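# Three arms stand an enclosure upright in the marked bay

## Task

Tip the enclosure so it rests upright on its base inside the marked bay, without letting it rotate quickly at any point. The arms are mounted as follows (metres; heading in degrees counter-clockwise from +x): arm1 at x=-0.99 y=+0.32 z=+0.33 heading -2; arm2 at x=-0.99 y=-0.32 z=+0.40 heading +2; arm3 at x=+0.86 y=+0.00 z=+0.66 heading -179. Finish by opening the grippers and pulling every arm away. It only counts if the enclosure stays standing in the bay on its own, with no robot supporting it.

## Robot and tools

Setup. Three identical i2rt Big YAM arms, arm1, arm2 and arm3, each have six joints, a two-finger gripper and a wrist camera. arm1 and arm2 stand side by side on the -x side facing roughly +x; arm3 stands on the +x side facing back toward -x, mounted higher. Two fixed room cameras, cam_high and cam_low, watch the scene. Each hand reaches roughly 1.0 m from its joint 1 axis. With joints 1 and 6 at 0 and the hand level and pointing forward, the wrist camera rides on top of the hand looking toward the fingertips.

Frames. Everything shares one scene frame: origin on the floor, +z up. The hand point is the middle between the fingertips; the hand z axis runs along the fingers and the fingers close along hand y.

execute_actions. Argument actions is a list holding one action or none. An action is an object keyed by robot name (arm1, arm2, arm3); each robot entry holds joints, a map from joint name to an absolute target (never an offset). Any subset of joints and robots may be named; all named motions start together and may finish at different moments. Optional cameras is a list of camera names (arm1_cam_wrist, arm2_cam_wrist, arm3_cam_wrist, cam_high, cam_low, or all); omitted or null gives all, [] gives none. An empty actions list just reports state and images. Unknown keys, unknown cameras or out-of-range numbers cause the whole call to be rejected with nothing moving. One action may last at most 15 s.

Joint targets, in radians except the gripper (tolerance for counting as reached in brackets):
- joint1_rad -2.879 to 2.879 (±0.045): swivels the arm about its base, positive counter-clockwise seen from above; 0 points the arm along its base heading.
- joint2_rad 0 to 3.141 (±0.14): shoulder; 0 leaves the upper arm pointing back about level, larger values raise it and then carry it forward.
- joint3_rad 0 to 3.019 (±0.09): elbow; 0 is fully folded, larger opens it.
- joint4_rad -1.692 to 1.57 (±0.055): hand pitch, positive tips the fingers up.
- joint5_rad -1.57 to 1.57 (±0.03): hand yaw, positive toward the arm's right.
- joint6_rad -2.094 to 2.094 (±0.035): hand roll, positive clockwise viewed from behind the hand.
- gripper_m 0 to 0.093 (±0.003): fingertip gap in metres; each pad squeezes with up to about 50 to 62 N, sometimes less.
Example: {"arm1": {"joints": {"gripper_m": 0.05}}, "arm2": {"joints": {"joint1_rad": 0.3}}, "arm3": {"joints": {"joint1_rad": 0.3}}}. Joints run at different speeds, so the hand can sweep a wide curve between postures. A joint or robot left out of an action may still be driving toward an earlier target.

wait: seconds from 0 to 10; commands nothing new and returns the same state and images as an empty action. zoom_image: camera plus region [x0, y0, x1, y1] in pixels of that camera's most recent full image, top-left origin, at most 504 by 504. finished_scene: scene number; closes the scene irreversibly after the last command has been held, and its result tells whether the task succeeded. Replying with no tool call ends everything.

Reading results. joint_positions gives current angles. joint_status tells how each commanded motion ended: reached, off_target (stopped short, may still push), contact_stop or time_out (target dropped and the joint holds where it is, except a time_out joint that keeps a target no farther than 0.375, 0.375, 0.113, 0.225, 0.075 and 0.3 rad for joints 1 to 6 and keeps pushing; on_its_own lists these). "joint command not followed", usually with a cause line, means a self/inter-arm clearance check blocked that arm's joint targets (the gripper still acts); such joints show not_followed and may be retried on every later action until valid targets arrive. on_its_own covers uncommanded behaviour; its "held at" is the held target, not the actual position. Joint torques are raw drive outputs with per-arm offset, scale and noise, nonzero even unloaded. A target very near the current position may not move anything; to relieve a pushing joint, send it its reported position. A joint holding weight slowly sags.

Hazards. The arms do not stop on contact and can shove hard. A firm squeeze between two robots fails the task at once; a hard impact may too. The clearance check can be late and ignores fingers, gripper housings and wrist cameras, and no state line reports robot-robot contact (object contact is fine). Arms do not wait for one another. Do not knock anything out of the work area or onto the floor. Avoid drops, slips, slams and fast spinning of the enclosure; it may occasionally get a small external nudge. Sustained loads heat motors: a MOTOR HOT line appears from 85 °C, and at 100 °C that arm goes limp and falls (OVER-TEMPERATURE FAULT; its joints then read limit_stop_at_motor_heat, so resend targets). The world keeps running while you compose replies, holding the last command. At the end, open the grippers and retract all arms so the enclosure stands unaided in the bay.

Each tool is called after "Call:" in YAML: its name, and indented under it one key for each argument.

## Session

Call:
execute_actions:
  actions: []

Scene clock: 0.00 s.
Joint torques (N m, as the arm reports them, + toward a larger angle): no reading
Motor temperatures (°C, as the motors report them): arm1=[26 27 29 26 26 26] | arm2=[27 26 27 25 28 26] | arm3=[27 26 28 26 27 27]
arm1.joint_positions: joint1_rad=-0.083 joint2_rad=+0.568 joint3_rad=+1.393 joint4_rad=-1.369 joint5_rad=-0.074 joint6_rad=+0.297 gripper_m=+0.095
arm1.joint_status: not commanded
arm1.hand: x=-0.7802 y=+0.3030 z=+0.8727 quat_wxyz=(-0.485, -0.165, -0.856, -0.077) (m; scene frame)
arm2.joint_positions: joint1_rad=-0.140 joint2_rad=+0.475 joint3_rad=+1.380 joint4_rad=-1.206 joint5_rad=+0.044 joint6_rad=+0.132 gripper_m=+0.094
arm2.joint_status: not commanded
arm2.hand: x=-0.7972 y=-0.3459 z=+0.9866 quat_wxyz=(-0.590, -0.110, -0.799, +0.015) (m; scene frame)
arm3.joint_positions: joint1_rad=-0.348 joint2_rad=+0.649 joint3_rad=+1.429 joint4_rad=-1.415 joint5_rad=-0.287 joint6_rad=-0.018 gripper_m=+0.094
arm3.joint_status: not commanded
arm3.hand: x=+0.6277 y=+0.0280 z=+1.1953 quat_wxyz=(-0.049, -0.884, +0.074, +0.459) (m; scene frame)
pictures: arm1_cam_wrist, arm2_cam_wrist, arm3_cam_wrist, cam_high, cam_low
Images, in order (width x height): arm1_cam_wrist 616x616, arm2_cam_wrist 616x616, arm3_cam_wrist 616x616, cam_high 896x504, cam_low 896x504.

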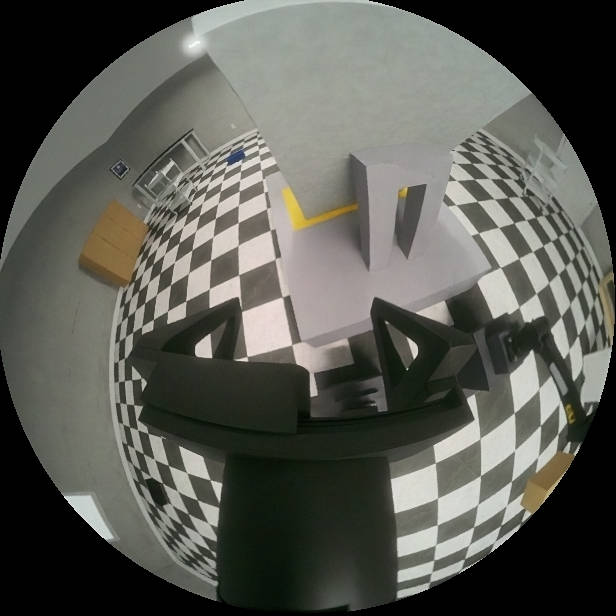

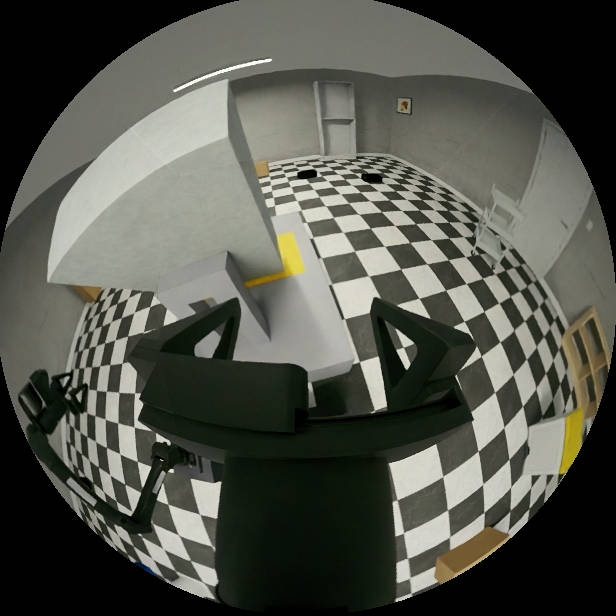

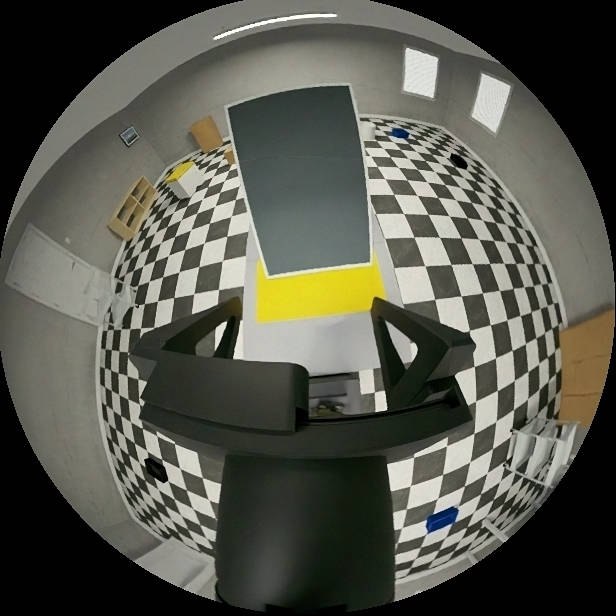

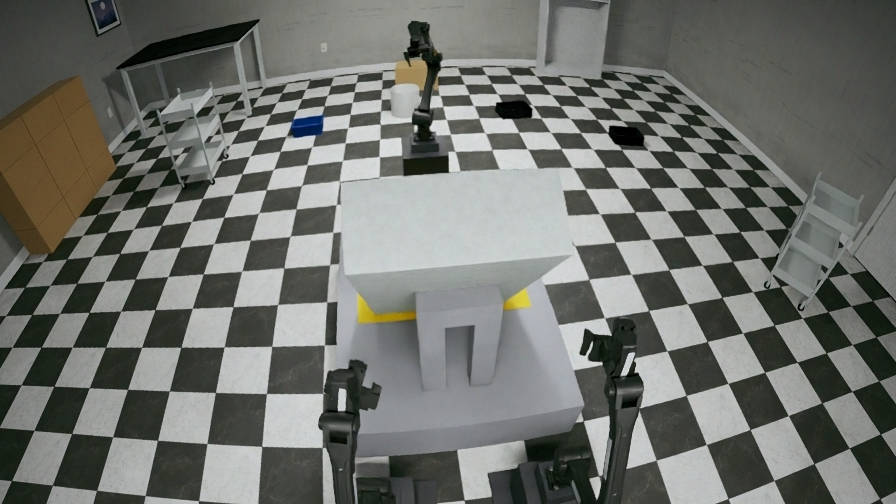

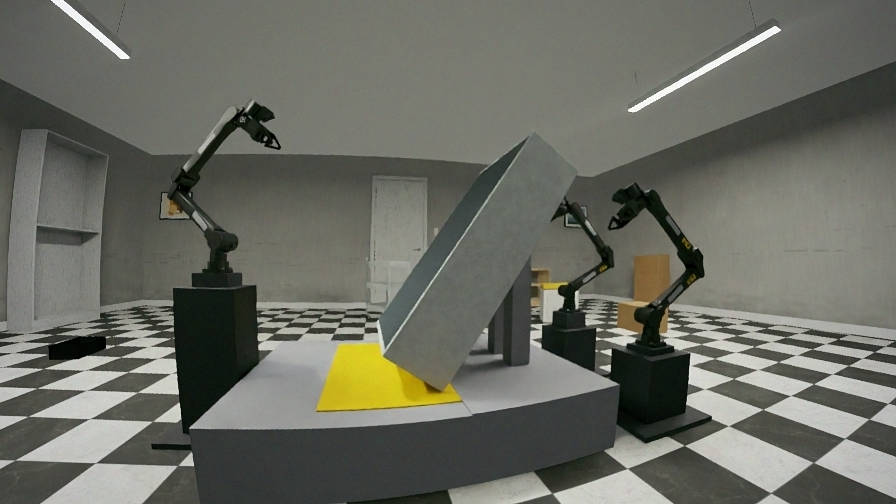

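Call:
execute_actions:
  actions:
    - {"arm1":{"joints":{"joint1_rad":-0.25,"joint2_rad":0.7,"joint3_rad":1.0,"joint4_rad":-0.1,"joint5_rad":0,"joint6_rad":0,"gripper_m":0}},"arm2":{"joints":{"joint1_rad":0.25,"joint2_rad":0.6,"joint3_rad":0.85,"joint4_rad":-0.05,"joint5_rad":0,"joint6_rad":0,"gripper_m":0}},"arm3":{"joints":{"joint1_rad":0,"joint2_rad":2.04,"joint3_rad":1.73,"joint4_rad":0.31,"joint5_rad":0,"joint6_rad":0,"gripper_m":0}}}

Scene clock: 9.30 s.
Joint torques (N m, as the arm reports them, + toward a larger angle): arm1=[ 0.1  -1.48 11.86  1.87  0.23  0.04] | arm2=[ 1.86 -1.58 10.36  2.45 -0.04  0.02] | arm3=[  0.77 -21.48  10.49   2.36   0.07  -0.09]
Motor temperatures (°C, as the motors report them): arm1=[26 27 31 26 26 26] | arm2=[27 26 28 26 28 26] | arm3=[27 26 29 26 27 27]
arm1.joint_positions: joint1_rad=-0.247 joint2_rad=+0.701 joint3_rad=+0.992 joint4_rad=-0.117 joint5_rad=-0.003 joint6_rad=+0.008 gripper_m=+0.001
arm1.joint_status: all done
arm1.hand: x=-0.6195 y=+0.2077 z=+0.9055 quat_wxyz=(-0.758, -0.096, -0.637, +0.103) (m; scene frame)
arm2.joint_positions: joint1_rad=+0.240 joint2_rad=+0.610 joint3_rad=+0.855 joint4_rad=-0.070 joint5_rad=+0.001 joint6_rad=+0.008 gripper_m=+0.000
arm2.joint_status: all done
arm2.hand: x=-0.6314 y=-0.2219 z=+0.9315 quat_wxyz=(-0.756, +0.084, -0.640, -0.103) (m; scene frame)
arm3.joint_positions: joint1_rad=-0.010 joint2_rad=+2.049 joint3_rad=+1.697 joint4_rad=+0.290 joint5_rad=-0.003 joint6_rad=-0.009 gripper_m=+0.001
arm3.joint_status: all done
arm3.hand: x=-0.0025 y=-0.0055 z=+0.9392 quat_wxyz=(-0.001, -0.731, -0.007, +0.682) (m; scene frame)
pictures: arm1_cam_wrist, arm2_cam_wrist, arm3_cam_wrist, cam_high, cam_low
Images, in order (width x height): arm1_cam_wrist 616x616, arm2_cam_wrist 616x616, arm3_cam_wrist 616x616, cam_high 896x504, cam_low 896x504.

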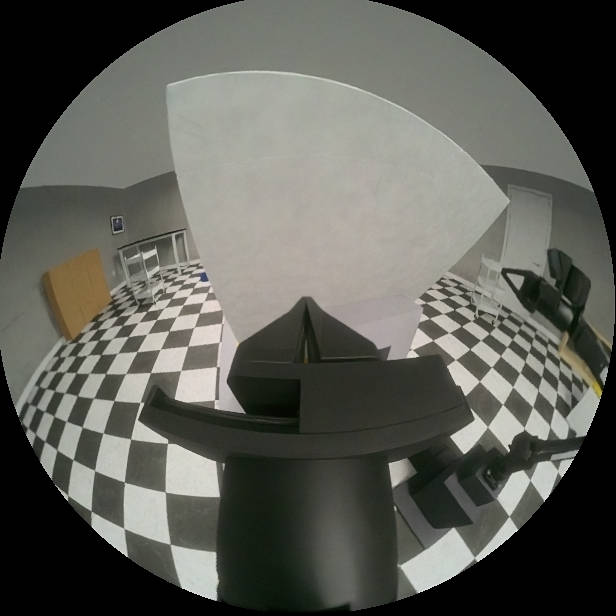

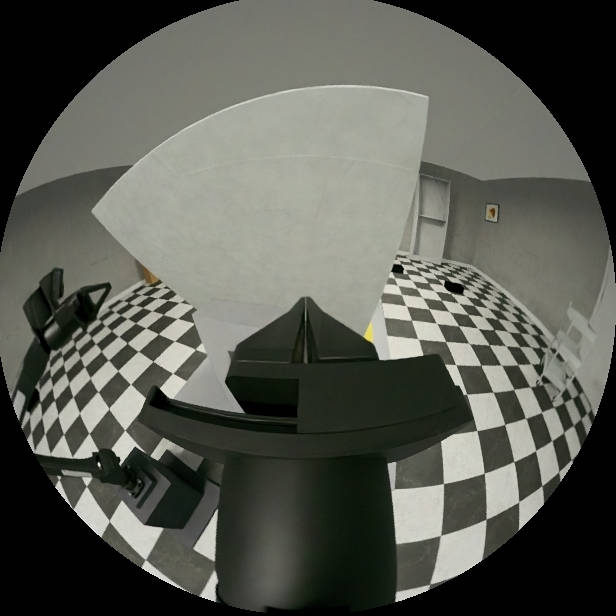

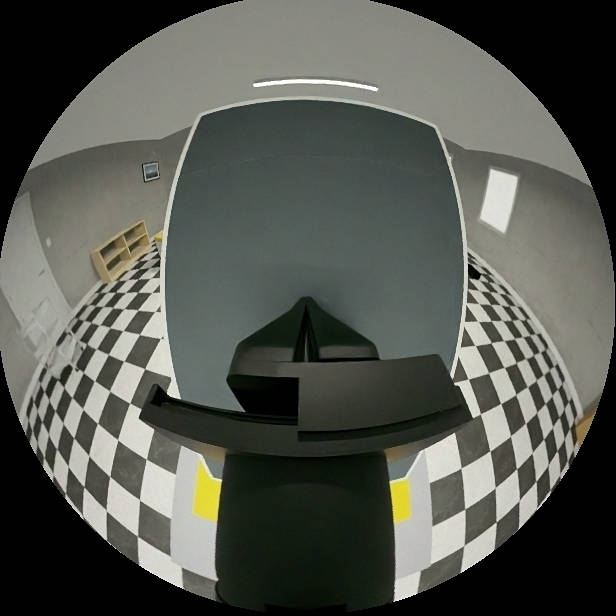

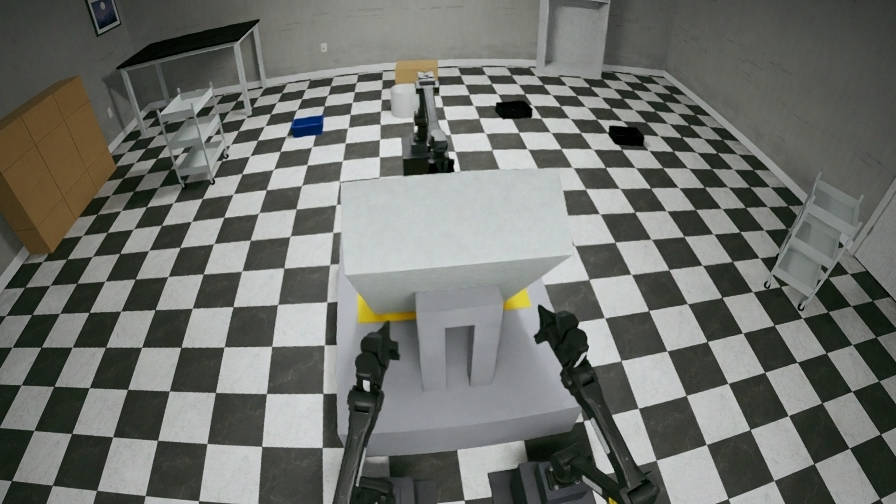

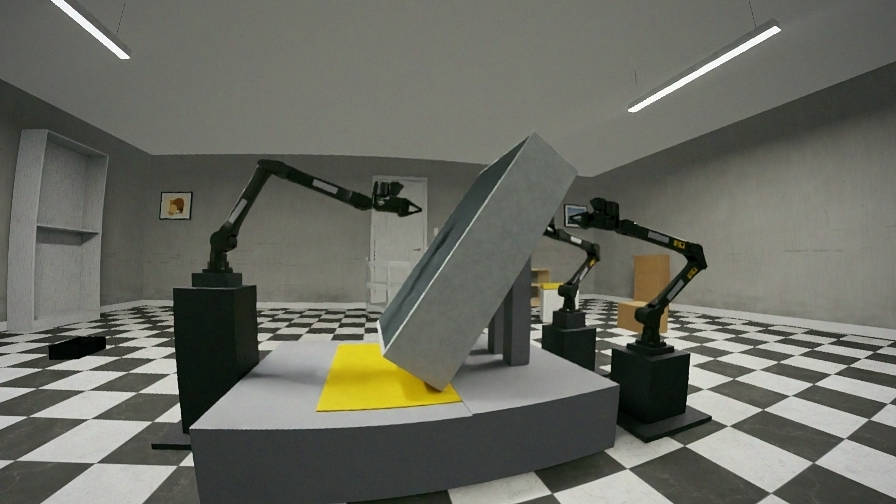

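Call:
execute_actions:
  actions:
    - {"arm1":{"joints":{"joint2_rad":0.95,"joint3_rad":1.2}},"arm2":{"joints":{"joint2_rad":0.92,"joint3_rad":1.06}}}
  cameras: []

Call:
execute_actions:
  actions:
    - {"arm1":{"joints":{"joint2_rad":1.07,"joint3_rad":1.32}},"arm2":{"joints":{"joint2_rad":1.04,"joint3_rad":1.18}}}
  cameras: []

Call:
execute_actions:
  actions:
    - {"arm1":{"joints":{"joint2_rad":1.19,"joint3_rad":1.44}},"arm2":{"joints":{"joint2_rad":1.16,"joint3_rad":1.3}}}
  cameras: []

Call:
execute_actions:
  actions:
    - {"arm1":{"joints":{"joint2_rad":1.31,"joint3_rad":1.56}},"arm2":{"joints":{"joint2_rad":1.28,"joint3_rad":1.42}}}
  cameras: ["cam_low"]

Scene clock: 15.07 s.
Joint torques (N m, as the arm reports them, + toward a larger angle): arm1=[ 0.15 -5.94 15.14  1.72  0.23  0.04] | arm2=[ 1.9  -5.01 16.14  2.3  -0.04  0.02] | arm3=[  0.67 -21.77  10.6    2.46   0.07  -0.07]
Motor temperatures (°C, as the motors report them): arm1=[26 27 33 26 26 26] | arm2=[27 26 30 26 28 26] | arm3=[27 27 31 26 27 27]
arm1.joint_positions: joint1_rad=-0.247 joint2_rad=+0.956 joint3_rad=+1.157 joint4_rad=-0.110 joint5_rad=-0.003 joint6_rad=+0.008 gripper_m=+0.001
arm1.joint_status: all done
arm1.hand: x=-0.5296 y=+0.1813 z=+0.9039 quat_wxyz=(-0.730, -0.100, -0.668, +0.099) (m; scene frame)
arm2.joint_positions: joint1_rad=+0.240 joint2_rad=+0.927 joint3_rad=+1.005 joint4_rad=-0.064 joint5_rad=+0.001 joint6_rad=+0.008 gripper_m=+0.000
arm2.joint_status: all done
arm2.hand: x=-0.5232 y=-0.1925 z=+0.8994 quat_wxyz=(-0.703, +0.092, -0.699, -0.096) (m; scene frame)
arm3.joint_positions: joint1_rad=-0.010 joint2_rad=+2.049 joint3_rad=+1.697 joint4_rad=+0.290 joint5_rad=-0.003 joint6_rad=-0.009 gripper_m=+0.001
arm3.joint_status: not commanded
arm3.hand: x=-0.0025 y=-0.0055 z=+0.9392 quat_wxyz=(-0.001, -0.731, -0.007, +0.682) (m; scene frame)
pictures: none
No camera images: the call's "cameras" was empty. Leave "cameras" out to get every camera's image.

Scene clock: 15.90 s.
Joint torques (N m, as the arm reports them, + toward a larger angle): arm1=[ 0.3  -4.56 15.99  1.8  -0.06  0.05] | arm2=[ 1.7  -5.11 16.8   2.25  0.    0.04] | arm3=[  0.6  -21.58  10.55   2.37   0.08  -0.08]
Motor temperatures (°C, as the motors report them): arm1=[26 27 34 26 26 26] | arm2=[27 26 30 26 28 26] | arm3=[27 28 31 26 27 27]
arm1.joint_positions: joint1_rad=-0.250 joint2_rad=+1.044 joint3_rad=+1.267 joint4_rad=-0.114 joint5_rad=+0.003 joint6_rad=+0.008 gripper_m=+0.001
arm1.joint_status: all done
arm1.hand: x=-0.5025 y=+0.1701 z=+0.9297 quat_wxyz=(-0.736, -0.102, -0.661, +0.104) (m; scene frame)
arm2.joint_positions: joint1_rad=+0.241 joint2_rad=+1.030 joint3_rad=+1.118 joint4_rad=-0.064 joint5_rad=+0.000 joint6_rad=+0.008 gripper_m=+0.000
arm2.joint_status: all done
arm2.hand: x=-0.4885 y=-0.1825 z=+0.9218 quat_wxyz=(-0.706, +0.092, -0.695, -0.097) (m; scene frame)
arm3.joint_positions: joint1_rad=-0.010 joint2_rad=+2.049 joint3_rad=+1.697 joint4_rad=+0.290 joint5_rad=-0.003 joint6_rad=-0.009 gripper_m=+0.001
arm3.joint_status: not commanded
arm3.hand: x=-0.0025 y=-0.0055 z=+0.9392 quat_wxyz=(-0.001, -0.731, -0.007, +0.682) (m; scene frame)
pictures: none
No camera images: the call's "cameras" was empty. Leave "cameras" out to get every camera's image.

Scene clock: 17.80 s.
Joint torques (N m, as the arm reports them, + toward a larger angle): arm1=[ 1.89 -0.23 21.34  3.21 -0.61  0.05] | arm2=[ 0.54 -5.32 21.57  3.19  0.52  0.03] | arm3=[  0.93 -21.53  10.53   2.31   0.08  -0.07]
Motor temperatures (°C, as the motors report them): arm1=[26 27 36 26 26 26] | arm2=[27 26 32 26 28 26] | arm3=[27 28 31 26 27 27]
arm1.joint_positions: joint1_rad=-0.268 joint2_rad=+1.103 joint3_rad=+1.320 joint4_rad=-0.156 joint5_rad=+0.014 joint6_rad=+0.007 gripper_m=+0.001
arm1.joint_status: joint3_rad time_out (moved +0.053 of +0.173); the others done
arm1.on_its_own: joint3_rad reads +1.320 and still pushes toward +1.433 since a time_out
arm1.hand: x=-0.4839 y=+0.1531 z=+0.9228 quat_wxyz=(-0.718, -0.114, -0.677, +0.111) (m; scene frame)
arm2.joint_positions: joint1_rad=+0.253 joint2_rad=+1.136 joint3_rad=+1.164 joint4_rad=-0.086 joint5_rad=-0.011 joint6_rad=+0.008 gripper_m=+0.000
arm2.joint_status: joint3_rad time_out (moved +0.046 of +0.182); the others done
arm2.on_its_own: joint3_rad reads +1.164 and still pushes toward +1.277 since a time_out
arm2.hand: x=-0.4529 y=-0.1637 z=+0.8906 quat_wxyz=(-0.676, +0.104, -0.723, -0.101) (m; scene frame)
arm3.joint_positions: joint1_rad=-0.010 joint2_rad=+2.049 joint3_rad=+1.697 joint4_rad=+0.290 joint5_rad=-0.003 joint6_rad=-0.009 gripper_m=+0.001
arm3.joint_status: not commanded
arm3.hand: x=-0.0025 y=-0.0055 z=+0.9392 quat_wxyz=(-0.001, -0.731, -0.007, +0.682) (m; scene frame)
pictures: none
No camera images: the call's "cameras" was empty. Leave "cameras" out to get every camera's image.

not run: a stop came earlier in this reply.

Call:
execute_actions:
  actions:
    - {"arm1":{"joints":{"joint2_rad":1.31,"joint3_rad":1.56}},"arm2":{"joints":{"joint2_rad":1.28,"joint3_rad":1.45}}}
  cameras: ["cam_low"]

Scene clock: 21.10 s.
Joint torques (N m, as the arm reports them, + toward a larger angle): arm1=[ 1.82 -6.73 17.71  2.94 -0.51  0.07] | arm2=[ 0.27 -9.27 21.53  3.83  0.13  0.04] | arm3=[  0.84 -21.67  10.55   2.42   0.07  -0.08]
Motor temperatures (°C, as the motors report them): arm1=[26 27 39 26 26 26] | arm2=[27 26 34 26 28 26] | arm3=[27 28 32 26 27 27]
arm1.joint_positions: joint1_rad=-0.268 joint2_rad=+1.266 joint3_rad=+1.487 joint4_rad=-0.144 joint5_rad=+0.012 joint6_rad=+0.006 gripper_m=+0.001
arm1.joint_status: all done
arm1.hand: x=-0.4256 y=+0.1349 z=+0.9405 quat_wxyz=(-0.724, -0.113, -0.672, +0.112) (m; scene frame)
arm2.joint_positions: joint1_rad=+0.254 joint2_rad=+1.279 joint3_rad=+1.328 joint4_rad=-0.100 joint5_rad=-0.002 joint6_rad=+0.008 gripper_m=+0.000
arm2.joint_status: joint3_rad time_out (moved +0.164 of +0.286); the others done
arm2.on_its_own: joint3_rad reads +1.328 and still pushes toward +1.441 since a time_out
arm2.hand: x=-0.4006 y=-0.1497 z=+0.9100 quat_wxyz=(-0.679, +0.101, -0.721, -0.098) (m; scene frame)
arm3.joint_positions: joint1_rad=-0.010 joint2_rad=+2.049 joint3_rad=+1.697 joint4_rad=+0.290 joint5_rad=-0.003 joint6_rad=-0.009 gripper_m=+0.001
arm3.joint_status: not commanded
arm3.hand: x=-0.0025 y=-0.0055 z=+0.9392 quat_wxyz=(-0.001, -0.731, -0.007, +0.682) (m; scene frame)
pictures: cam_low
Images, in order (width x height): cam_low 896x504.

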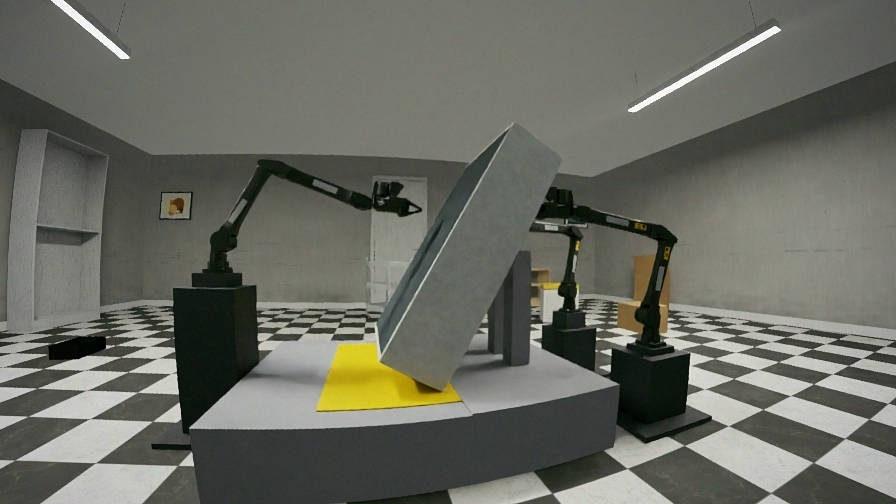

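Call:
execute_actions:
  actions:
    - {"arm1":{"joints":{"joint1_rad":-0.2,"joint2_rad":1.43,"joint3_rad":1.7}},"arm2":{"joints":{"joint1_rad":0.2,"joint2_rad":1.38,"joint3_rad":1.58}}}
  cameras: []

Call:
execute_actions:
  actions:
    - {"arm1":{"joints":{"joint2_rad":1.55,"joint3_rad":1.84}},"arm2":{"joints":{"joint2_rad":1.5,"joint3_rad":1.72}}}
  cameras: ["cam_low"]

Scene clock: 25.57 s.
Joint torques (N m, as the arm reports them, + toward a larger angle): arm1=[  2.91 -10.71  16.31   2.16  -0.68   0.07] | arm2=[ -1.23 -11.5   20.49   3.46   0.41   0.05] | arm3=[  0.67 -21.88  10.63   2.45   0.07  -0.08]
Motor temperatures (°C, as the motors report them): arm1=[26 27 41 27 26 26] | arm2=[27 26 37 26 28 26] | arm3=[27 29 33 26 27 27]
arm1.joint_positions: joint1_rad=-0.230 joint2_rad=+1.401 joint3_rad=+1.643 joint4_rad=-0.125 joint5_rad=+0.016 joint6_rad=+0.006 gripper_m=+0.001
arm1.joint_status: all done
arm1.hand: x=-0.3722 y=+0.1426 z=+0.9614 quat_wxyz=(-0.739, -0.099, -0.658, +0.101) (m; scene frame)
arm2.joint_positions: joint1_rad=+0.226 joint2_rad=+1.383 joint3_rad=+1.478 joint4_rad=-0.093 joint5_rad=-0.009 joint6_rad=+0.008 gripper_m=+0.000
arm2.joint_status: joint3_rad time_out (moved +0.150 of +0.252); the others done
arm2.on_its_own: joint3_rad reads +1.478 and still pushes toward +1.580 since a time_out
arm2.hand: x=-0.3585 y=-0.1550 z=+0.9430 quat_wxyz=(-0.699, +0.091, -0.703, -0.094) (m; scene frame)
arm3.joint_positions: joint1_rad=-0.010 joint2_rad=+2.049 joint3_rad=+1.697 joint4_rad=+0.290 joint5_rad=-0.003 joint6_rad=-0.009 gripper_m=+0.001
arm3.joint_status: not commanded
arm3.hand: x=-0.0025 y=-0.0055 z=+0.9392 quat_wxyz=(-0.001, -0.731, -0.007, +0.682) (m; scene frame)
pictures: none
No camera images: the call's "cameras" was empty. Leave "cameras" out to get every camera's image.

not run: a stop came earlier in this reply.

Call:
execute_actions:
  actions:
    - {"arm1":{"joints":{"joint2_rad":1.55,"joint3_rad":1.84}},"arm2":{"joints":{"joint2_rad":1.49,"joint3_rad":1.7}}}
  cameras: ["cam_low"]

Call:
execute_actions:
  actions:
    - {"arm1":{"joints":{"joint2_rad":1.65,"joint3_rad":1.97}},"arm2":{"joints":{"joint2_rad":1.59,"joint3_rad":1.82}}}
  cameras: ["cam_low"]

Scene clock: 28.27 s.
Joint torques (N m, as the arm reports them, + toward a larger angle): arm1=[  1.46 -14.89  15.37   1.82  -0.11   0.07] | arm2=[ -0.11 -12.17  17.78   2.53   0.14   0.03] | arm3=[  0.78 -21.77  10.47   2.4    0.07  -0.06]
Motor temperatures (°C, as the motors report them): arm1=[26 28 41 27 26 26] | arm2=[27 26 38 26 28 26] | arm3=[27 29 33 26 27 27]
arm1.joint_positions: joint1_rad=-0.206 joint2_rad=+1.536 joint3_rad=+1.793 joint4_rad=-0.117 joint5_rad=+0.004 joint6_rad=+0.006 gripper_m=+0.001
arm1.joint_status: all done
arm1.hand: x=-0.3198 y=+0.1470 z=+0.9687 quat_wxyz=(-0.749, -0.086, -0.651, +0.090) (m; scene frame)
arm2.joint_positions: joint1_rad=+0.213 joint2_rad=+1.487 joint3_rad=+1.628 joint4_rad=-0.072 joint5_rad=-0.002 joint6_rad=+0.008 gripper_m=+0.000
arm2.joint_status: all done
arm2.hand: x=-0.3197 y=-0.1552 z=+0.9748 quat_wxyz=(-0.723, +0.081, -0.680, -0.090) (m; scene frame)
arm3.joint_positions: joint1_rad=-0.010 joint2_rad=+2.049 joint3_rad=+1.697 joint4_rad=+0.290 joint5_rad=-0.003 joint6_rad=-0.009 gripper_m=+0.001
arm3.joint_status: not commanded
arm3.hand: x=-0.0025 y=-0.0055 z=+0.9392 quat_wxyz=(-0.001, -0.731, -0.007, +0.682) (m; scene frame)
pictures: cam_low
Images, in order (width x height): cam_low 896x504.

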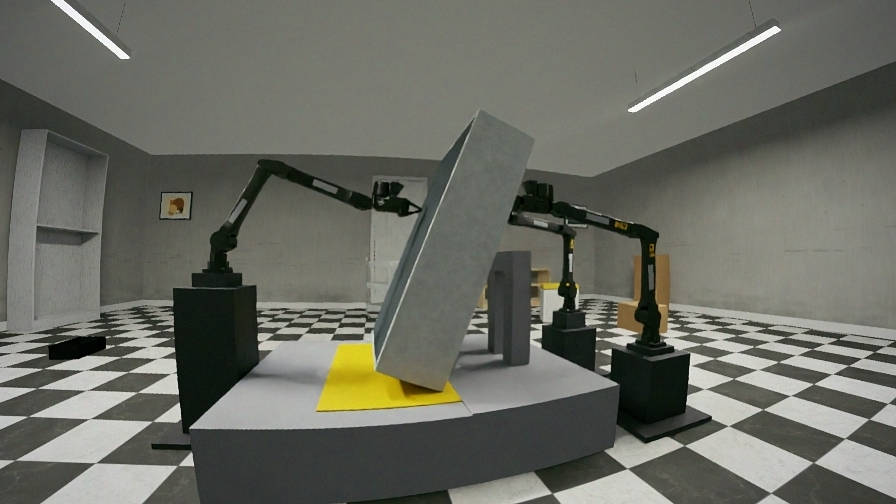

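Scene clock: 29.20 s.
Joint torques (N m, as the arm reports them, + toward a larger angle): arm1=[  0.79 -15.96  15.75   1.97   0.03   0.07] | arm2=[  0.55 -11.58  18.72   2.58  -0.1    0.02] | arm3=[  0.64 -18.63  11.1    2.11   0.07  -0.06]
Motor temperatures (°C, as the motors report them): arm1=[26 28 41 27 26 26] | arm2=[27 26 38 26 28 26] | arm3=[27 29 33 26 27 27]
arm1.joint_positions: joint1_rad=-0.205 joint2_rad=+1.629 joint3_rad=+1.917 joint4_rad=-0.117 joint5_rad=+0.002 joint6_rad=+0.005 gripper_m=+0.001
arm1.joint_status: all done
arm1.hand: x=-0.2894 y=+0.1404 z=+0.9803 quat_wxyz=(-0.758, -0.083, -0.640, +0.090) (m; scene frame)
arm2.joint_positions: joint1_rad=+0.208 joint2_rad=+1.568 joint3_rad=+1.738 joint4_rad=-0.073 joint5_rad=+0.002 joint6_rad=+0.008 gripper_m=+0.000
arm2.joint_status: all done
arm2.hand: x=-0.2906 y=-0.1525 z=+0.9877 quat_wxyz=(-0.732, +0.077, -0.671, -0.087) (m; scene frame)
arm3.joint_positions: joint1_rad=-0.010 joint2_rad=+2.020 joint3_rad=+1.688 joint4_rad=+0.296 joint5_rad=-0.003 joint6_rad=-0.009 gripper_m=+0.001
arm3.joint_status: not commanded
arm3.hand: x=+0.0033 y=-0.0053 z=+0.9592 quat_wxyz=(-0.001, -0.722, -0.006, +0.692) (m; scene frame)
pictures: cam_low
Images, in order (width x height): cam_low 896x504.

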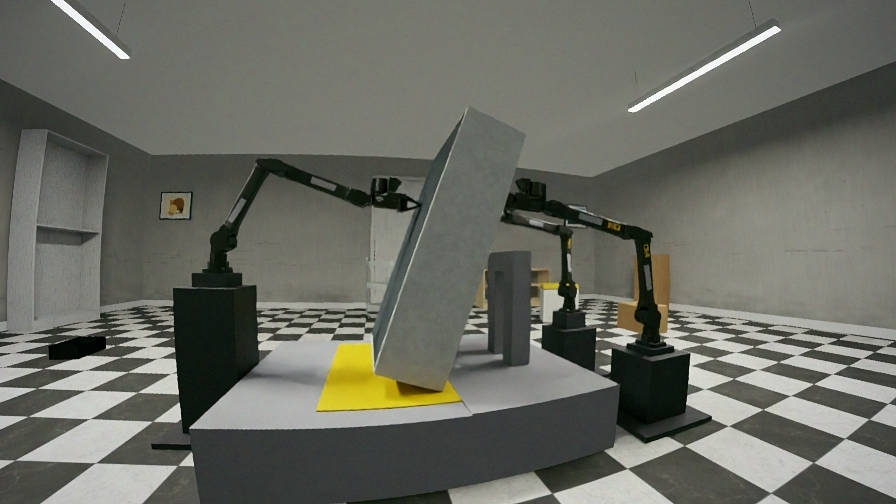

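Call:
execute_actions:
  actions:
    - {"arm1":{"joints":{"joint2_rad":1.75,"joint3_rad":2.09}},"arm2":{"joints":{"joint2_rad":1.68,"joint3_rad":1.92}},"arm3":{"joints":{"joint2_rad":1.95,"joint3_rad":1.62}}}
  cameras: []

Call:
execute_actions:
  actions:
    - {"arm1":{"joints":{"joint2_rad":1.85,"joint3_rad":2.21}},"arm2":{"joints":{"joint2_rad":1.78,"joint3_rad":2.03}},"arm3":{"joints":{"joint2_rad":1.87,"joint3_rad":1.54}}}
  cameras: ["cam_low"]

Call:
execute_actions:
  actions:
    - {"arm3":{"joints":{"joint2_rad":1.8,"joint3_rad":1.47}}}
  cameras: []

Call:
execute_actions:
  actions:
    - {"arm3":{"joints":{"joint2_rad":1.73,"joint3_rad":1.4}}}
  cameras: ["cam_low"]

Scene clock: 33.17 s.
Joint torques (N m, as the arm reports them, + toward a larger angle): arm1=[  0.53 -18.35  15.37   1.78   0.01   0.06] | arm2=[  0.18 -13.49  17.48   2.47  -0.05   0.03] | arm3=[  0.67 -18.04   9.63   2.04   0.06  -0.04]
Motor temperatures (°C, as the motors report them): arm1=[26 28 42 26 26 26] | arm2=[27 27 38 26 28 26] | arm3=[27 29 34 26 27 27]
arm1.joint_positions: joint1_rad=-0.205 joint2_rad=+1.738 joint3_rad=+2.041 joint4_rad=-0.114 joint5_rad=+0.002 joint6_rad=+0.005 gripper_m=+0.001
arm1.joint_status: all done
arm1.hand: x=-0.2527 y=+0.1315 z=+0.9780 quat_wxyz=(-0.764, -0.082, -0.633, +0.090) (m; scene frame)
arm2.joint_positions: joint1_rad=+0.205 joint2_rad=+1.665 joint3_rad=+1.851 joint4_rad=-0.069 joint5_rad=+0.001 joint6_rad=+0.008 gripper_m=+0.000
arm2.joint_status: all done
arm2.hand: x=-0.2564 y=-0.1465 z=+0.9904 quat_wxyz=(-0.739, +0.075, -0.663, -0.087) (m; scene frame)
arm3.joint_positions: joint1_rad=-0.010 joint2_rad=+1.936 joint3_rad=+1.602 joint4_rad=+0.296 joint5_rad=-0.003 joint6_rad=-0.009 gripper_m=+0.001
arm3.joint_status: all done
arm3.hand: x=+0.0306 y=-0.0051 z=+0.9759 quat_wxyz=(-0.001, -0.723, -0.006, +0.691) (m; scene frame)
pictures: none
No camera images: the call's "cameras" was empty. Leave "cameras" out to get every camera's image.

Scene clock: 34.50 s.
Joint torques (N m, as the arm reports them, + toward a larger angle): arm1=[  0.87 -19.83  15.24   1.71   0.01   0.06] | arm2=[  0.67 -14.89  17.02   2.25  -0.05   0.01] | arm3=[  0.39 -16.42  10.25   2.2    0.07  -0.08]
Motor temperatures (°C, as the motors report them): arm1=[26 28 42 26 26 26] | arm2=[27 27 38 26 28 26] | arm3=[27 29 34 26 27 27]
arm1.joint_positions: joint1_rad=-0.205 joint2_rad=+1.834 joint3_rad=+2.162 joint4_rad=-0.112 joint5_rad=+0.002 joint6_rad=+0.005 gripper_m=+0.001
arm1.joint_status: all done
arm1.hand: x=-0.2237 y=+0.1243 z=+0.9791 quat_wxyz=(-0.772, -0.081, -0.623, +0.091) (m; scene frame)
arm2.joint_positions: joint1_rad=+0.205 joint2_rad=+1.766 joint3_rad=+1.964 joint4_rad=-0.067 joint5_rad=+0.001 joint6_rad=+0.008 gripper_m=+0.000
arm2.joint_status: all done
arm2.hand: x=-0.2217 y=-0.1383 z=+0.9854 quat_wxyz=(-0.744, +0.075, -0.658, -0.088) (m; scene frame)
arm3.joint_positions: joint1_rad=-0.010 joint2_rad=+1.850 joint3_rad=+1.512 joint4_rad=+0.298 joint5_rad=-0.003 joint6_rad=-0.009 gripper_m=+0.001
arm3.joint_status: all done
arm3.hand: x=+0.0599 y=-0.0049 z=+0.9901 quat_wxyz=(-0.001, -0.723, -0.006, +0.690) (m; scene frame)
pictures: cam_low
Images, in order (width x height): cam_low 896x504.

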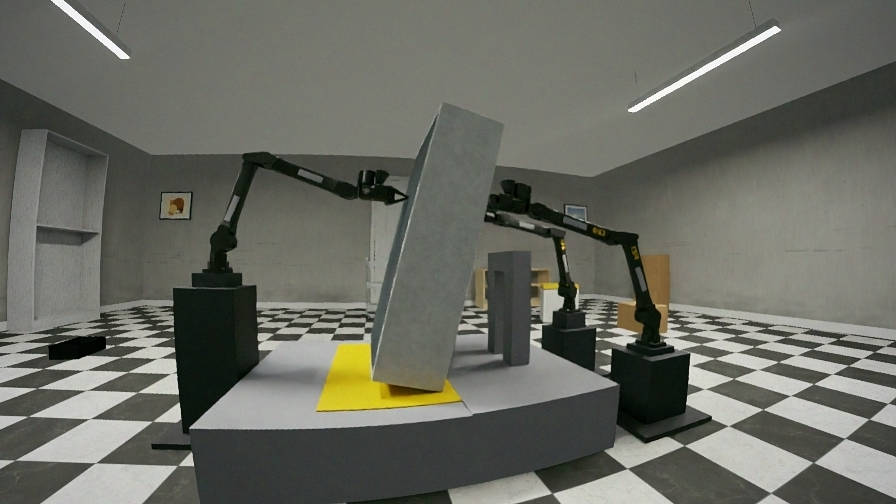

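Scene clock: 35.47 s.
Joint torques (N m, as the arm reports them, + toward a larger angle): arm1=[  0.91 -19.76  15.28   1.71   0.01   0.06] | arm2=[  0.89 -14.89  17.13   2.28  -0.07   0.03] | arm3=[  0.43 -16.19  10.79   2.05   0.05  -0.06]
Motor temperatures (°C, as the motors report them): arm1=[26 28 42 26 26 26] | arm2=[27 27 38 26 28 26] | arm3=[27 29 34 26 27 27]
arm1.joint_positions: joint1_rad=-0.205 joint2_rad=+1.834 joint3_rad=+2.162 joint4_rad=-0.112 joint5_rad=+0.002 joint6_rad=+0.005 gripper_m=+0.001
arm1.joint_status: not commanded
arm1.hand: x=-0.2237 y=+0.1243 z=+0.9791 quat_wxyz=(-0.772, -0.081, -0.623, +0.091) (m; scene frame)
arm2.joint_positions: joint1_rad=+0.205 joint2_rad=+1.766 joint3_rad=+1.964 joint4_rad=-0.067 joint5_rad=+0.001 joint6_rad=+0.008 gripper_m=+0.000
arm2.joint_status: not commanded
arm2.hand: x=-0.2217 y=-0.1383 z=+0.9854 quat_wxyz=(-0.744, +0.075, -0.658, -0.088) (m; scene frame)
arm3.joint_positions: joint1_rad=-0.010 joint2_rad=+1.780 joint3_rad=+1.433 joint4_rad=+0.298 joint5_rad=-0.003 joint6_rad=-0.009 gripper_m=+0.001
arm3.joint_status: all done
arm3.hand: x=+0.0857 y=-0.0048 z=+0.9955 quat_wxyz=(-0.001, -0.727, -0.006, +0.687) (m; scene frame)
pictures: none
No camera images: the call's "cameras" was empty. Leave "cameras" out to get every camera's image.

Scene clock: 36.93 s.
Joint torques (N m, as the arm reports them, + toward a larger angle): arm1=[  0.91 -19.74  15.26   1.72   0.01   0.06] | arm2=[  0.71 -15.1   17.1    2.35  -0.09   0.03] | arm3=[  0.7  -13.21  12.99   2.46   0.07  -0.05]
Motor temperatures (°C, as the motors report them): arm1=[26 29 42 26 26 26] | arm2=[27 27 38 26 28 26] | arm3=[27 29 34 26 27 27]
arm1.joint_positions: joint1_rad=-0.205 joint2_rad=+1.834 joint3_rad=+2.162 joint4_rad=-0.112 joint5_rad=+0.002 joint6_rad=+0.005 gripper_m=+0.001
arm1.joint_status: not commanded
arm1.hand: x=-0.2237 y=+0.1243 z=+0.9791 quat_wxyz=(-0.772, -0.081, -0.623, +0.091) (m; scene frame)
arm2.joint_positions: joint1_rad=+0.205 joint2_rad=+1.766 joint3_rad=+1.964 joint4_rad=-0.067 joint5_rad=+0.001 joint6_rad=+0.008 gripper_m=+0.000
arm2.joint_status: not commanded
arm2.hand: x=-0.2217 y=-0.1383 z=+0.9854 quat_wxyz=(-0.744, +0.075, -0.658, -0.088) (m; scene frame)
arm3.joint_positions: joint1_rad=-0.010 joint2_rad=+1.696 joint3_rad=+1.328 joint4_rad=+0.285 joint5_rad=-0.003 joint6_rad=-0.008 gripper_m=+0.001
arm3.joint_status: all done
arm3.hand: x=+0.1195 y=-0.0045 z=+0.9910 quat_wxyz=(-0.001, -0.738, -0.006, +0.675) (m; scene frame)
pictures: cam_low
Images, in order (width x height): cam_low 896x504.

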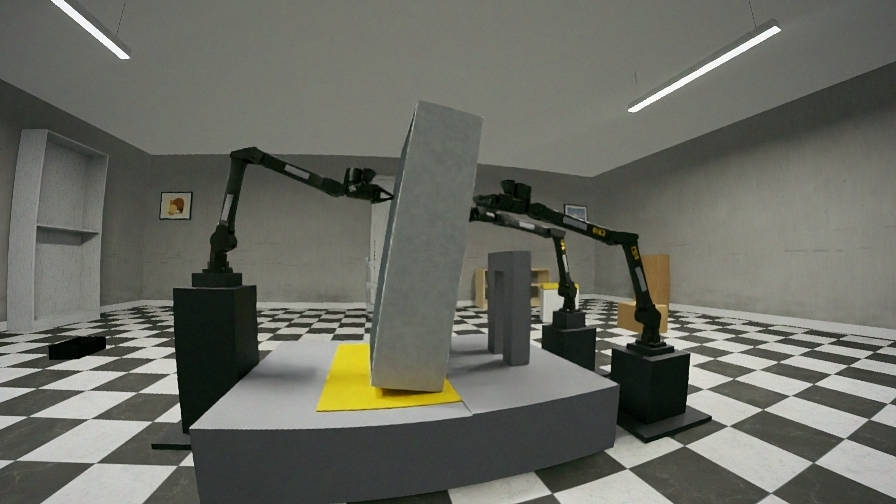

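Call:
execute_actions:
  actions:
    - {"arm3":{"joints":{"joint2_rad":1.67,"joint3_rad":1.32}}}
  cameras: []

Call:
execute_actions:
  actions:
    - {"arm3":{"joints":{"joint2_rad":1.61,"joint3_rad":1.25}}}
  cameras: []

Call:
execute_actions:
  actions:
    - {"arm3":{"joints":{"joint2_rad":1.55,"joint3_rad":1.18}}}
  cameras: []

Call:
execute_actions:
  actions:
    - {"arm3":{"joints":{"joint2_rad":1.49,"joint3_rad":1.11}}}
  cameras: []

Call:
execute_actions:
  actions:
    - {"arm3":{"joints":{"joint2_rad":1.43,"joint3_rad":1.04}}}
  cameras: ["cam_low"]

Call:
execute_actions:
  actions:
    - {"arm1":{"joints":{"joint2_rad":0.7,"joint3_rad":1.1}},"arm2":{"joints":{"joint2_rad":0.7,"joint3_rad":1.1}},"arm3":{"joints":{"joint2_rad":0.7,"joint3_rad":0.6}}}
  cameras: ["cam_low"]

Call:
finished_scene:
  scene: 1

Scene clock: 43.33 s.
Joint torques (N m, as the arm reports them, + toward a larger angle): arm1=[  0.92 -19.74  15.26   1.71   0.01   0.07] | arm2=[  0.51 -15.26  17.03   2.36  -0.05   0.02] | arm3=[  0.3  -10.41  14.23   2.62   0.06  -0.06]
Motor temperatures (°C, as the motors report them): arm1=[26 29 42 26 26 26] | arm2=[27 27 39 26 28 26] | arm3=[27 29 36 26 27 27]
arm1.joint_positions: joint1_rad=-0.205 joint2_rad=+1.834 joint3_rad=+2.162 joint4_rad=-0.112 joint5_rad=+0.002 joint6_rad=+0.005 gripper_m=+0.001
arm1.joint_status: not commanded
arm1.hand: x=-0.2237 y=+0.1243 z=+0.9791 quat_wxyz=(-0.772, -0.081, -0.623, +0.091) (m; scene frame)
arm2.joint_positions: joint1_rad=+0.205 joint2_rad=+1.766 joint3_rad=+1.964 joint4_rad=-0.067 joint5_rad=+0.001 joint6_rad=+0.008 gripper_m=+0.000
arm2.joint_status: not commanded
arm2.hand: x=-0.2217 y=-0.1383 z=+0.9854 quat_wxyz=(-0.744, +0.075, -0.658, -0.088) (m; scene frame)
arm3.joint_positions: joint1_rad=-0.010 joint2_rad=+1.620 joint3_rad=+1.230 joint4_rad=+0.281 joint5_rad=-0.003 joint6_rad=-0.008 gripper_m=+0.001
arm3.joint_status: joint3_rad off_target (ended at +1.230, target +1.320); the others done
arm3.hand: x=+0.1515 y=-0.0046 z=+0.9848 quat_wxyz=(-0.001, -0.747, -0.006, +0.665) (m; scene frame)
pictures: none
No camera images: the call's "cameras" was empty. Leave "cameras" out to get every camera's image.

Scene clock: 44.57 s.
Joint torques (N m, as the arm reports them, + toward a larger angle): arm1=[  0.91 -19.71  15.27   1.72   0.01   0.07] | arm2=[  0.79 -15.37  17.06   2.36  -0.04   0.02] | arm3=[ 0.43 -8.5  15.27  3.09  0.04 -0.08]
Motor temperatures (°C, as the motors report them): arm1=[26 29 42 26 26 26] | arm2=[27 27 39 26 28 26] | arm3=[27 29 36 26 27 27]
arm1.joint_positions: joint1_rad=-0.205 joint2_rad=+1.834 joint3_rad=+2.162 joint4_rad=-0.112 joint5_rad=+0.002 joint6_rad=+0.005 gripper_m=+0.001
arm1.joint_status: not commanded
arm1.hand: x=-0.2237 y=+0.1243 z=+0.9791 quat_wxyz=(-0.772, -0.081, -0.623, +0.091) (m; scene frame)
arm2.joint_positions: joint1_rad=+0.205 joint2_rad=+1.766 joint3_rad=+1.964 joint4_rad=-0.067 joint5_rad=+0.001 joint6_rad=+0.008 gripper_m=+0.000
arm2.joint_status: not commanded
arm2.hand: x=-0.2217 y=-0.1383 z=+0.9854 quat_wxyz=(-0.744, +0.075, -0.658, -0.088) (m; scene frame)
arm3.joint_positions: joint1_rad=-0.010 joint2_rad=+1.549 joint3_rad=+1.142 joint4_rad=+0.270 joint5_rad=-0.003 joint6_rad=-0.008 gripper_m=+0.001
arm3.joint_status: joint3_rad off_target (ended at +1.142, target +1.250); the others done
arm3.hand: x=+0.1818 y=-0.0047 z=+0.9773 quat_wxyz=(-0.001, -0.756, -0.006, +0.654) (m; scene frame)
pictures: none
No camera images: the call's "cameras" was empty. Leave "cameras" out to get every camera's image.

Scene clock: 45.63 s.
Joint torques (N m, as the arm reports them, + toward a larger angle): arm1=[  0.92 -19.74  15.26   1.72   0.01   0.06] | arm2=[  0.9  -15.06  17.17   2.45  -0.06  -0.01] | arm3=[ 0.77 -6.28 16.79  3.77  0.04 -0.08]
Motor temperatures (°C, as the motors report them): arm1=[26 30 42 26 26 26] | arm2=[27 27 39 26 28 26] | arm3=[27 28 36 26 27 27]
arm1.joint_positions: joint1_rad=-0.205 joint2_rad=+1.834 joint3_rad=+2.162 joint4_rad=-0.112 joint5_rad=+0.002 joint6_rad=+0.005 gripper_m=+0.001
arm1.joint_status: not commanded
arm1.hand: x=-0.2237 y=+0.1243 z=+0.9791 quat_wxyz=(-0.772, -0.081, -0.623, +0.091) (m; scene frame)
arm2.joint_positions: joint1_rad=+0.205 joint2_rad=+1.766 joint3_rad=+1.964 joint4_rad=-0.067 joint5_rad=+0.001 joint6_rad=+0.008 gripper_m=+0.000
arm2.joint_status: not commanded
arm2.hand: x=-0.2217 y=-0.1383 z=+0.9854 quat_wxyz=(-0.744, +0.075, -0.658, -0.088) (m; scene frame)
arm3.joint_positions: joint1_rad=-0.009 joint2_rad=+1.471 joint3_rad=+1.048 joint4_rad=+0.255 joint5_rad=-0.003 joint6_rad=-0.008 gripper_m=+0.001
arm3.joint_status: joint3_rad off_target (ended at +1.048, target +1.180); the others done
arm3.hand: x=+0.2153 y=-0.0049 z=+0.9677 quat_wxyz=(-0.001, -0.766, -0.007, +0.642) (m; scene frame)
pictures: none
No camera images: the call's "cameras" was empty. Leave "cameras" out to get every camera's image.

Scene clock: 46.87 s.
Joint torques (N m, as the arm reports them, + toward a larger angle): arm1=[  0.91 -19.71  15.26   1.72   0.01   0.07] | arm2=[  0.56 -15.19  17.13   2.31  -0.04   0.04] | arm3=[ 0.42 -7.44 15.28  3.5   0.08 -0.08]
Motor temperatures (°C, as the motors report them): arm1=[26 30 42 26 26 26] | arm2=[27 28 39 26 28 26] | arm3=[27 28 37 26 27 27]
arm1.joint_positions: joint1_rad=-0.205 joint2_rad=+1.834 joint3_rad=+2.162 joint4_rad=-0.112 joint5_rad=+0.002 joint6_rad=+0.005 gripper_m=+0.001
arm1.joint_status: not commanded
arm1.hand: x=-0.2237 y=+0.1243 z=+0.9791 quat_wxyz=(-0.772, -0.081, -0.623, +0.091) (m; scene frame)
arm2.joint_positions: joint1_rad=+0.205 joint2_rad=+1.766 joint3_rad=+1.964 joint4_rad=-0.067 joint5_rad=+0.001 joint6_rad=+0.008 gripper_m=+0.000
arm2.joint_status: not commanded
arm2.hand: x=-0.2217 y=-0.1383 z=+0.9854 quat_wxyz=(-0.744, +0.075, -0.658, -0.088) (m; scene frame)
arm3.joint_positions: joint1_rad=-0.009 joint2_rad=+1.437 joint3_rad=+1.002 joint4_rad=+0.260 joint5_rad=-0.003 joint6_rad=-0.008 gripper_m=+0.001
arm3.joint_status: joint3_rad off_target (ended at +1.002, target +1.110); the others done
arm3.hand: x=+0.2306 y=-0.0048 z=+0.9626 quat_wxyz=(-0.001, -0.769, -0.007, +0.640) (m; scene frame)
pictures: none
No camera images: the call's "cameras" was empty. Leave "cameras" out to get every camera's image.

Scene clock: 47.47 s.
Joint torques (N m, as the arm reports them, + toward a larger angle): arm1=[  0.92 -19.72  15.25   1.71   0.01   0.07] | arm2=[  0.64 -15.14  17.09   2.36  -0.02   0.01] | arm3=[  0.44 -11.89  10.94   3.43   0.06  -0.06]
Motor temperatures (°C, as the motors report them): arm1=[26 30 42 26 26 26] | arm2=[27 28 39 26 28 26] | arm3=[27 28 37 26 27 27]
arm1.joint_positions: joint1_rad=-0.205 joint2_rad=+1.834 joint3_rad=+2.162 joint4_rad=-0.112 joint5_rad=+0.002 joint6_rad=+0.005 gripper_m=+0.001
arm1.joint_status: not commanded
arm1.hand: x=-0.2237 y=+0.1243 z=+0.9791 quat_wxyz=(-0.772, -0.081, -0.623, +0.091) (m; scene frame)
arm2.joint_positions: joint1_rad=+0.205 joint2_rad=+1.766 joint3_rad=+1.964 joint4_rad=-0.067 joint5_rad=+0.001 joint6_rad=+0.008 gripper_m=+0.000
arm2.joint_status: not commanded
arm2.hand: x=-0.2217 y=-0.1383 z=+0.9854 quat_wxyz=(-0.744, +0.075, -0.658, -0.088) (m; scene frame)
arm3.joint_positions: joint1_rad=-0.009 joint2_rad=+1.435 joint3_rad=+0.998 joint4_rad=+0.260 joint5_rad=-0.003 joint6_rad=-0.008 gripper_m=+0.001
arm3.joint_status: all done
arm3.hand: x=+0.2317 y=-0.0048 z=+0.9615 quat_wxyz=(-0.001, -0.769, -0.007, +0.639) (m; scene frame)
pictures: cam_low
Images, in order (width x height): cam_low 896x504.

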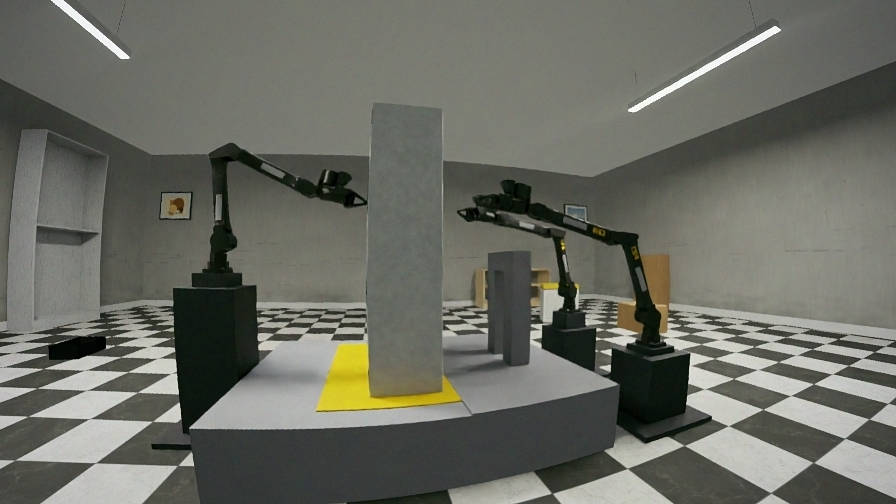

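Scene clock: 49.10 s.
Joint torques (N m, as the arm reports them, + toward a larger angle): arm1=[ 0.81 -1.07 11.01  1.28  0.01  0.07] | arm2=[ 0.51 -1.    9.69  1.85 -0.04  0.06] | arm3=[ 0.34 -1.73  8.7   2.09  0.06 -0.1 ]
Motor temperatures (°C, as the motors report them): arm1=[26 30 42 26 26 26] | arm2=[27 28 38 26 28 26] | arm3=[27 28 37 26 27 27]
arm1.joint_positions: joint1_rad=-0.205 joint2_rad=+0.702 joint3_rad=+1.097 joint4_rad=-0.103 joint5_rad=+0.002 joint6_rad=+0.005 gripper_m=+0.001
arm1.joint_status: all done
arm1.hand: x=-0.6345 y=+0.2267 z=+0.9717 quat_wxyz=(-0.796, -0.078, -0.593, +0.094) (m; scene frame)
arm2.joint_positions: joint1_rad=+0.205 joint2_rad=+0.700 joint3_rad=+1.104 joint4_rad=-0.058 joint5_rad=+0.001 joint6_rad=+0.008 gripper_m=+0.000
arm2.joint_status: all done
arm2.hand: x=-0.6317 y=-0.2347 z=+1.0532 quat_wxyz=(-0.810, +0.065, -0.575, -0.096) (m; scene frame)
arm3.joint_positions: joint1_rad=-0.009 joint2_rad=+0.695 joint3_rad=+0.601 joint4_rad=+0.296 joint5_rad=-0.003 joint6_rad=-0.008 gripper_m=+0.001
arm3.joint_status: all done
arm3.hand: x=+0.4613 y=-0.0028 z=+1.0928 quat_wxyz=(-0.001, -0.634, -0.006, +0.773) (m; scene frame)
pictures: cam_low
Images, in order (width x height): cam_low 896x504.

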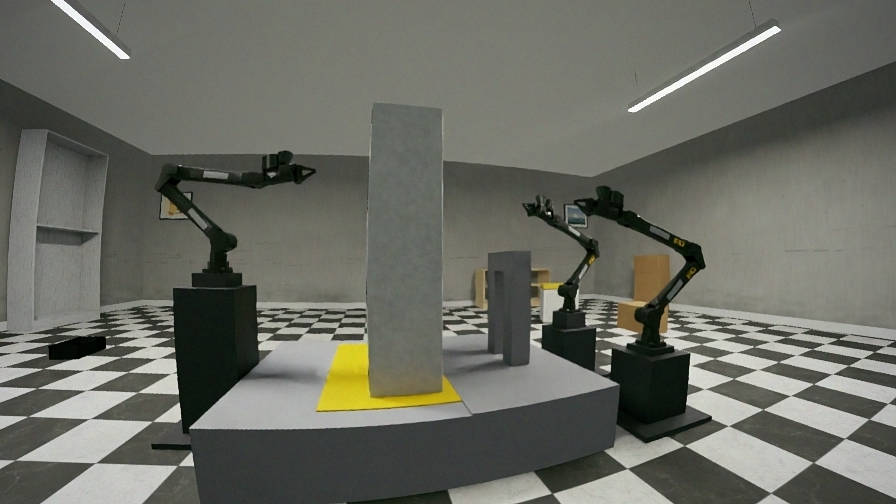

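The scene is finished: the task was done.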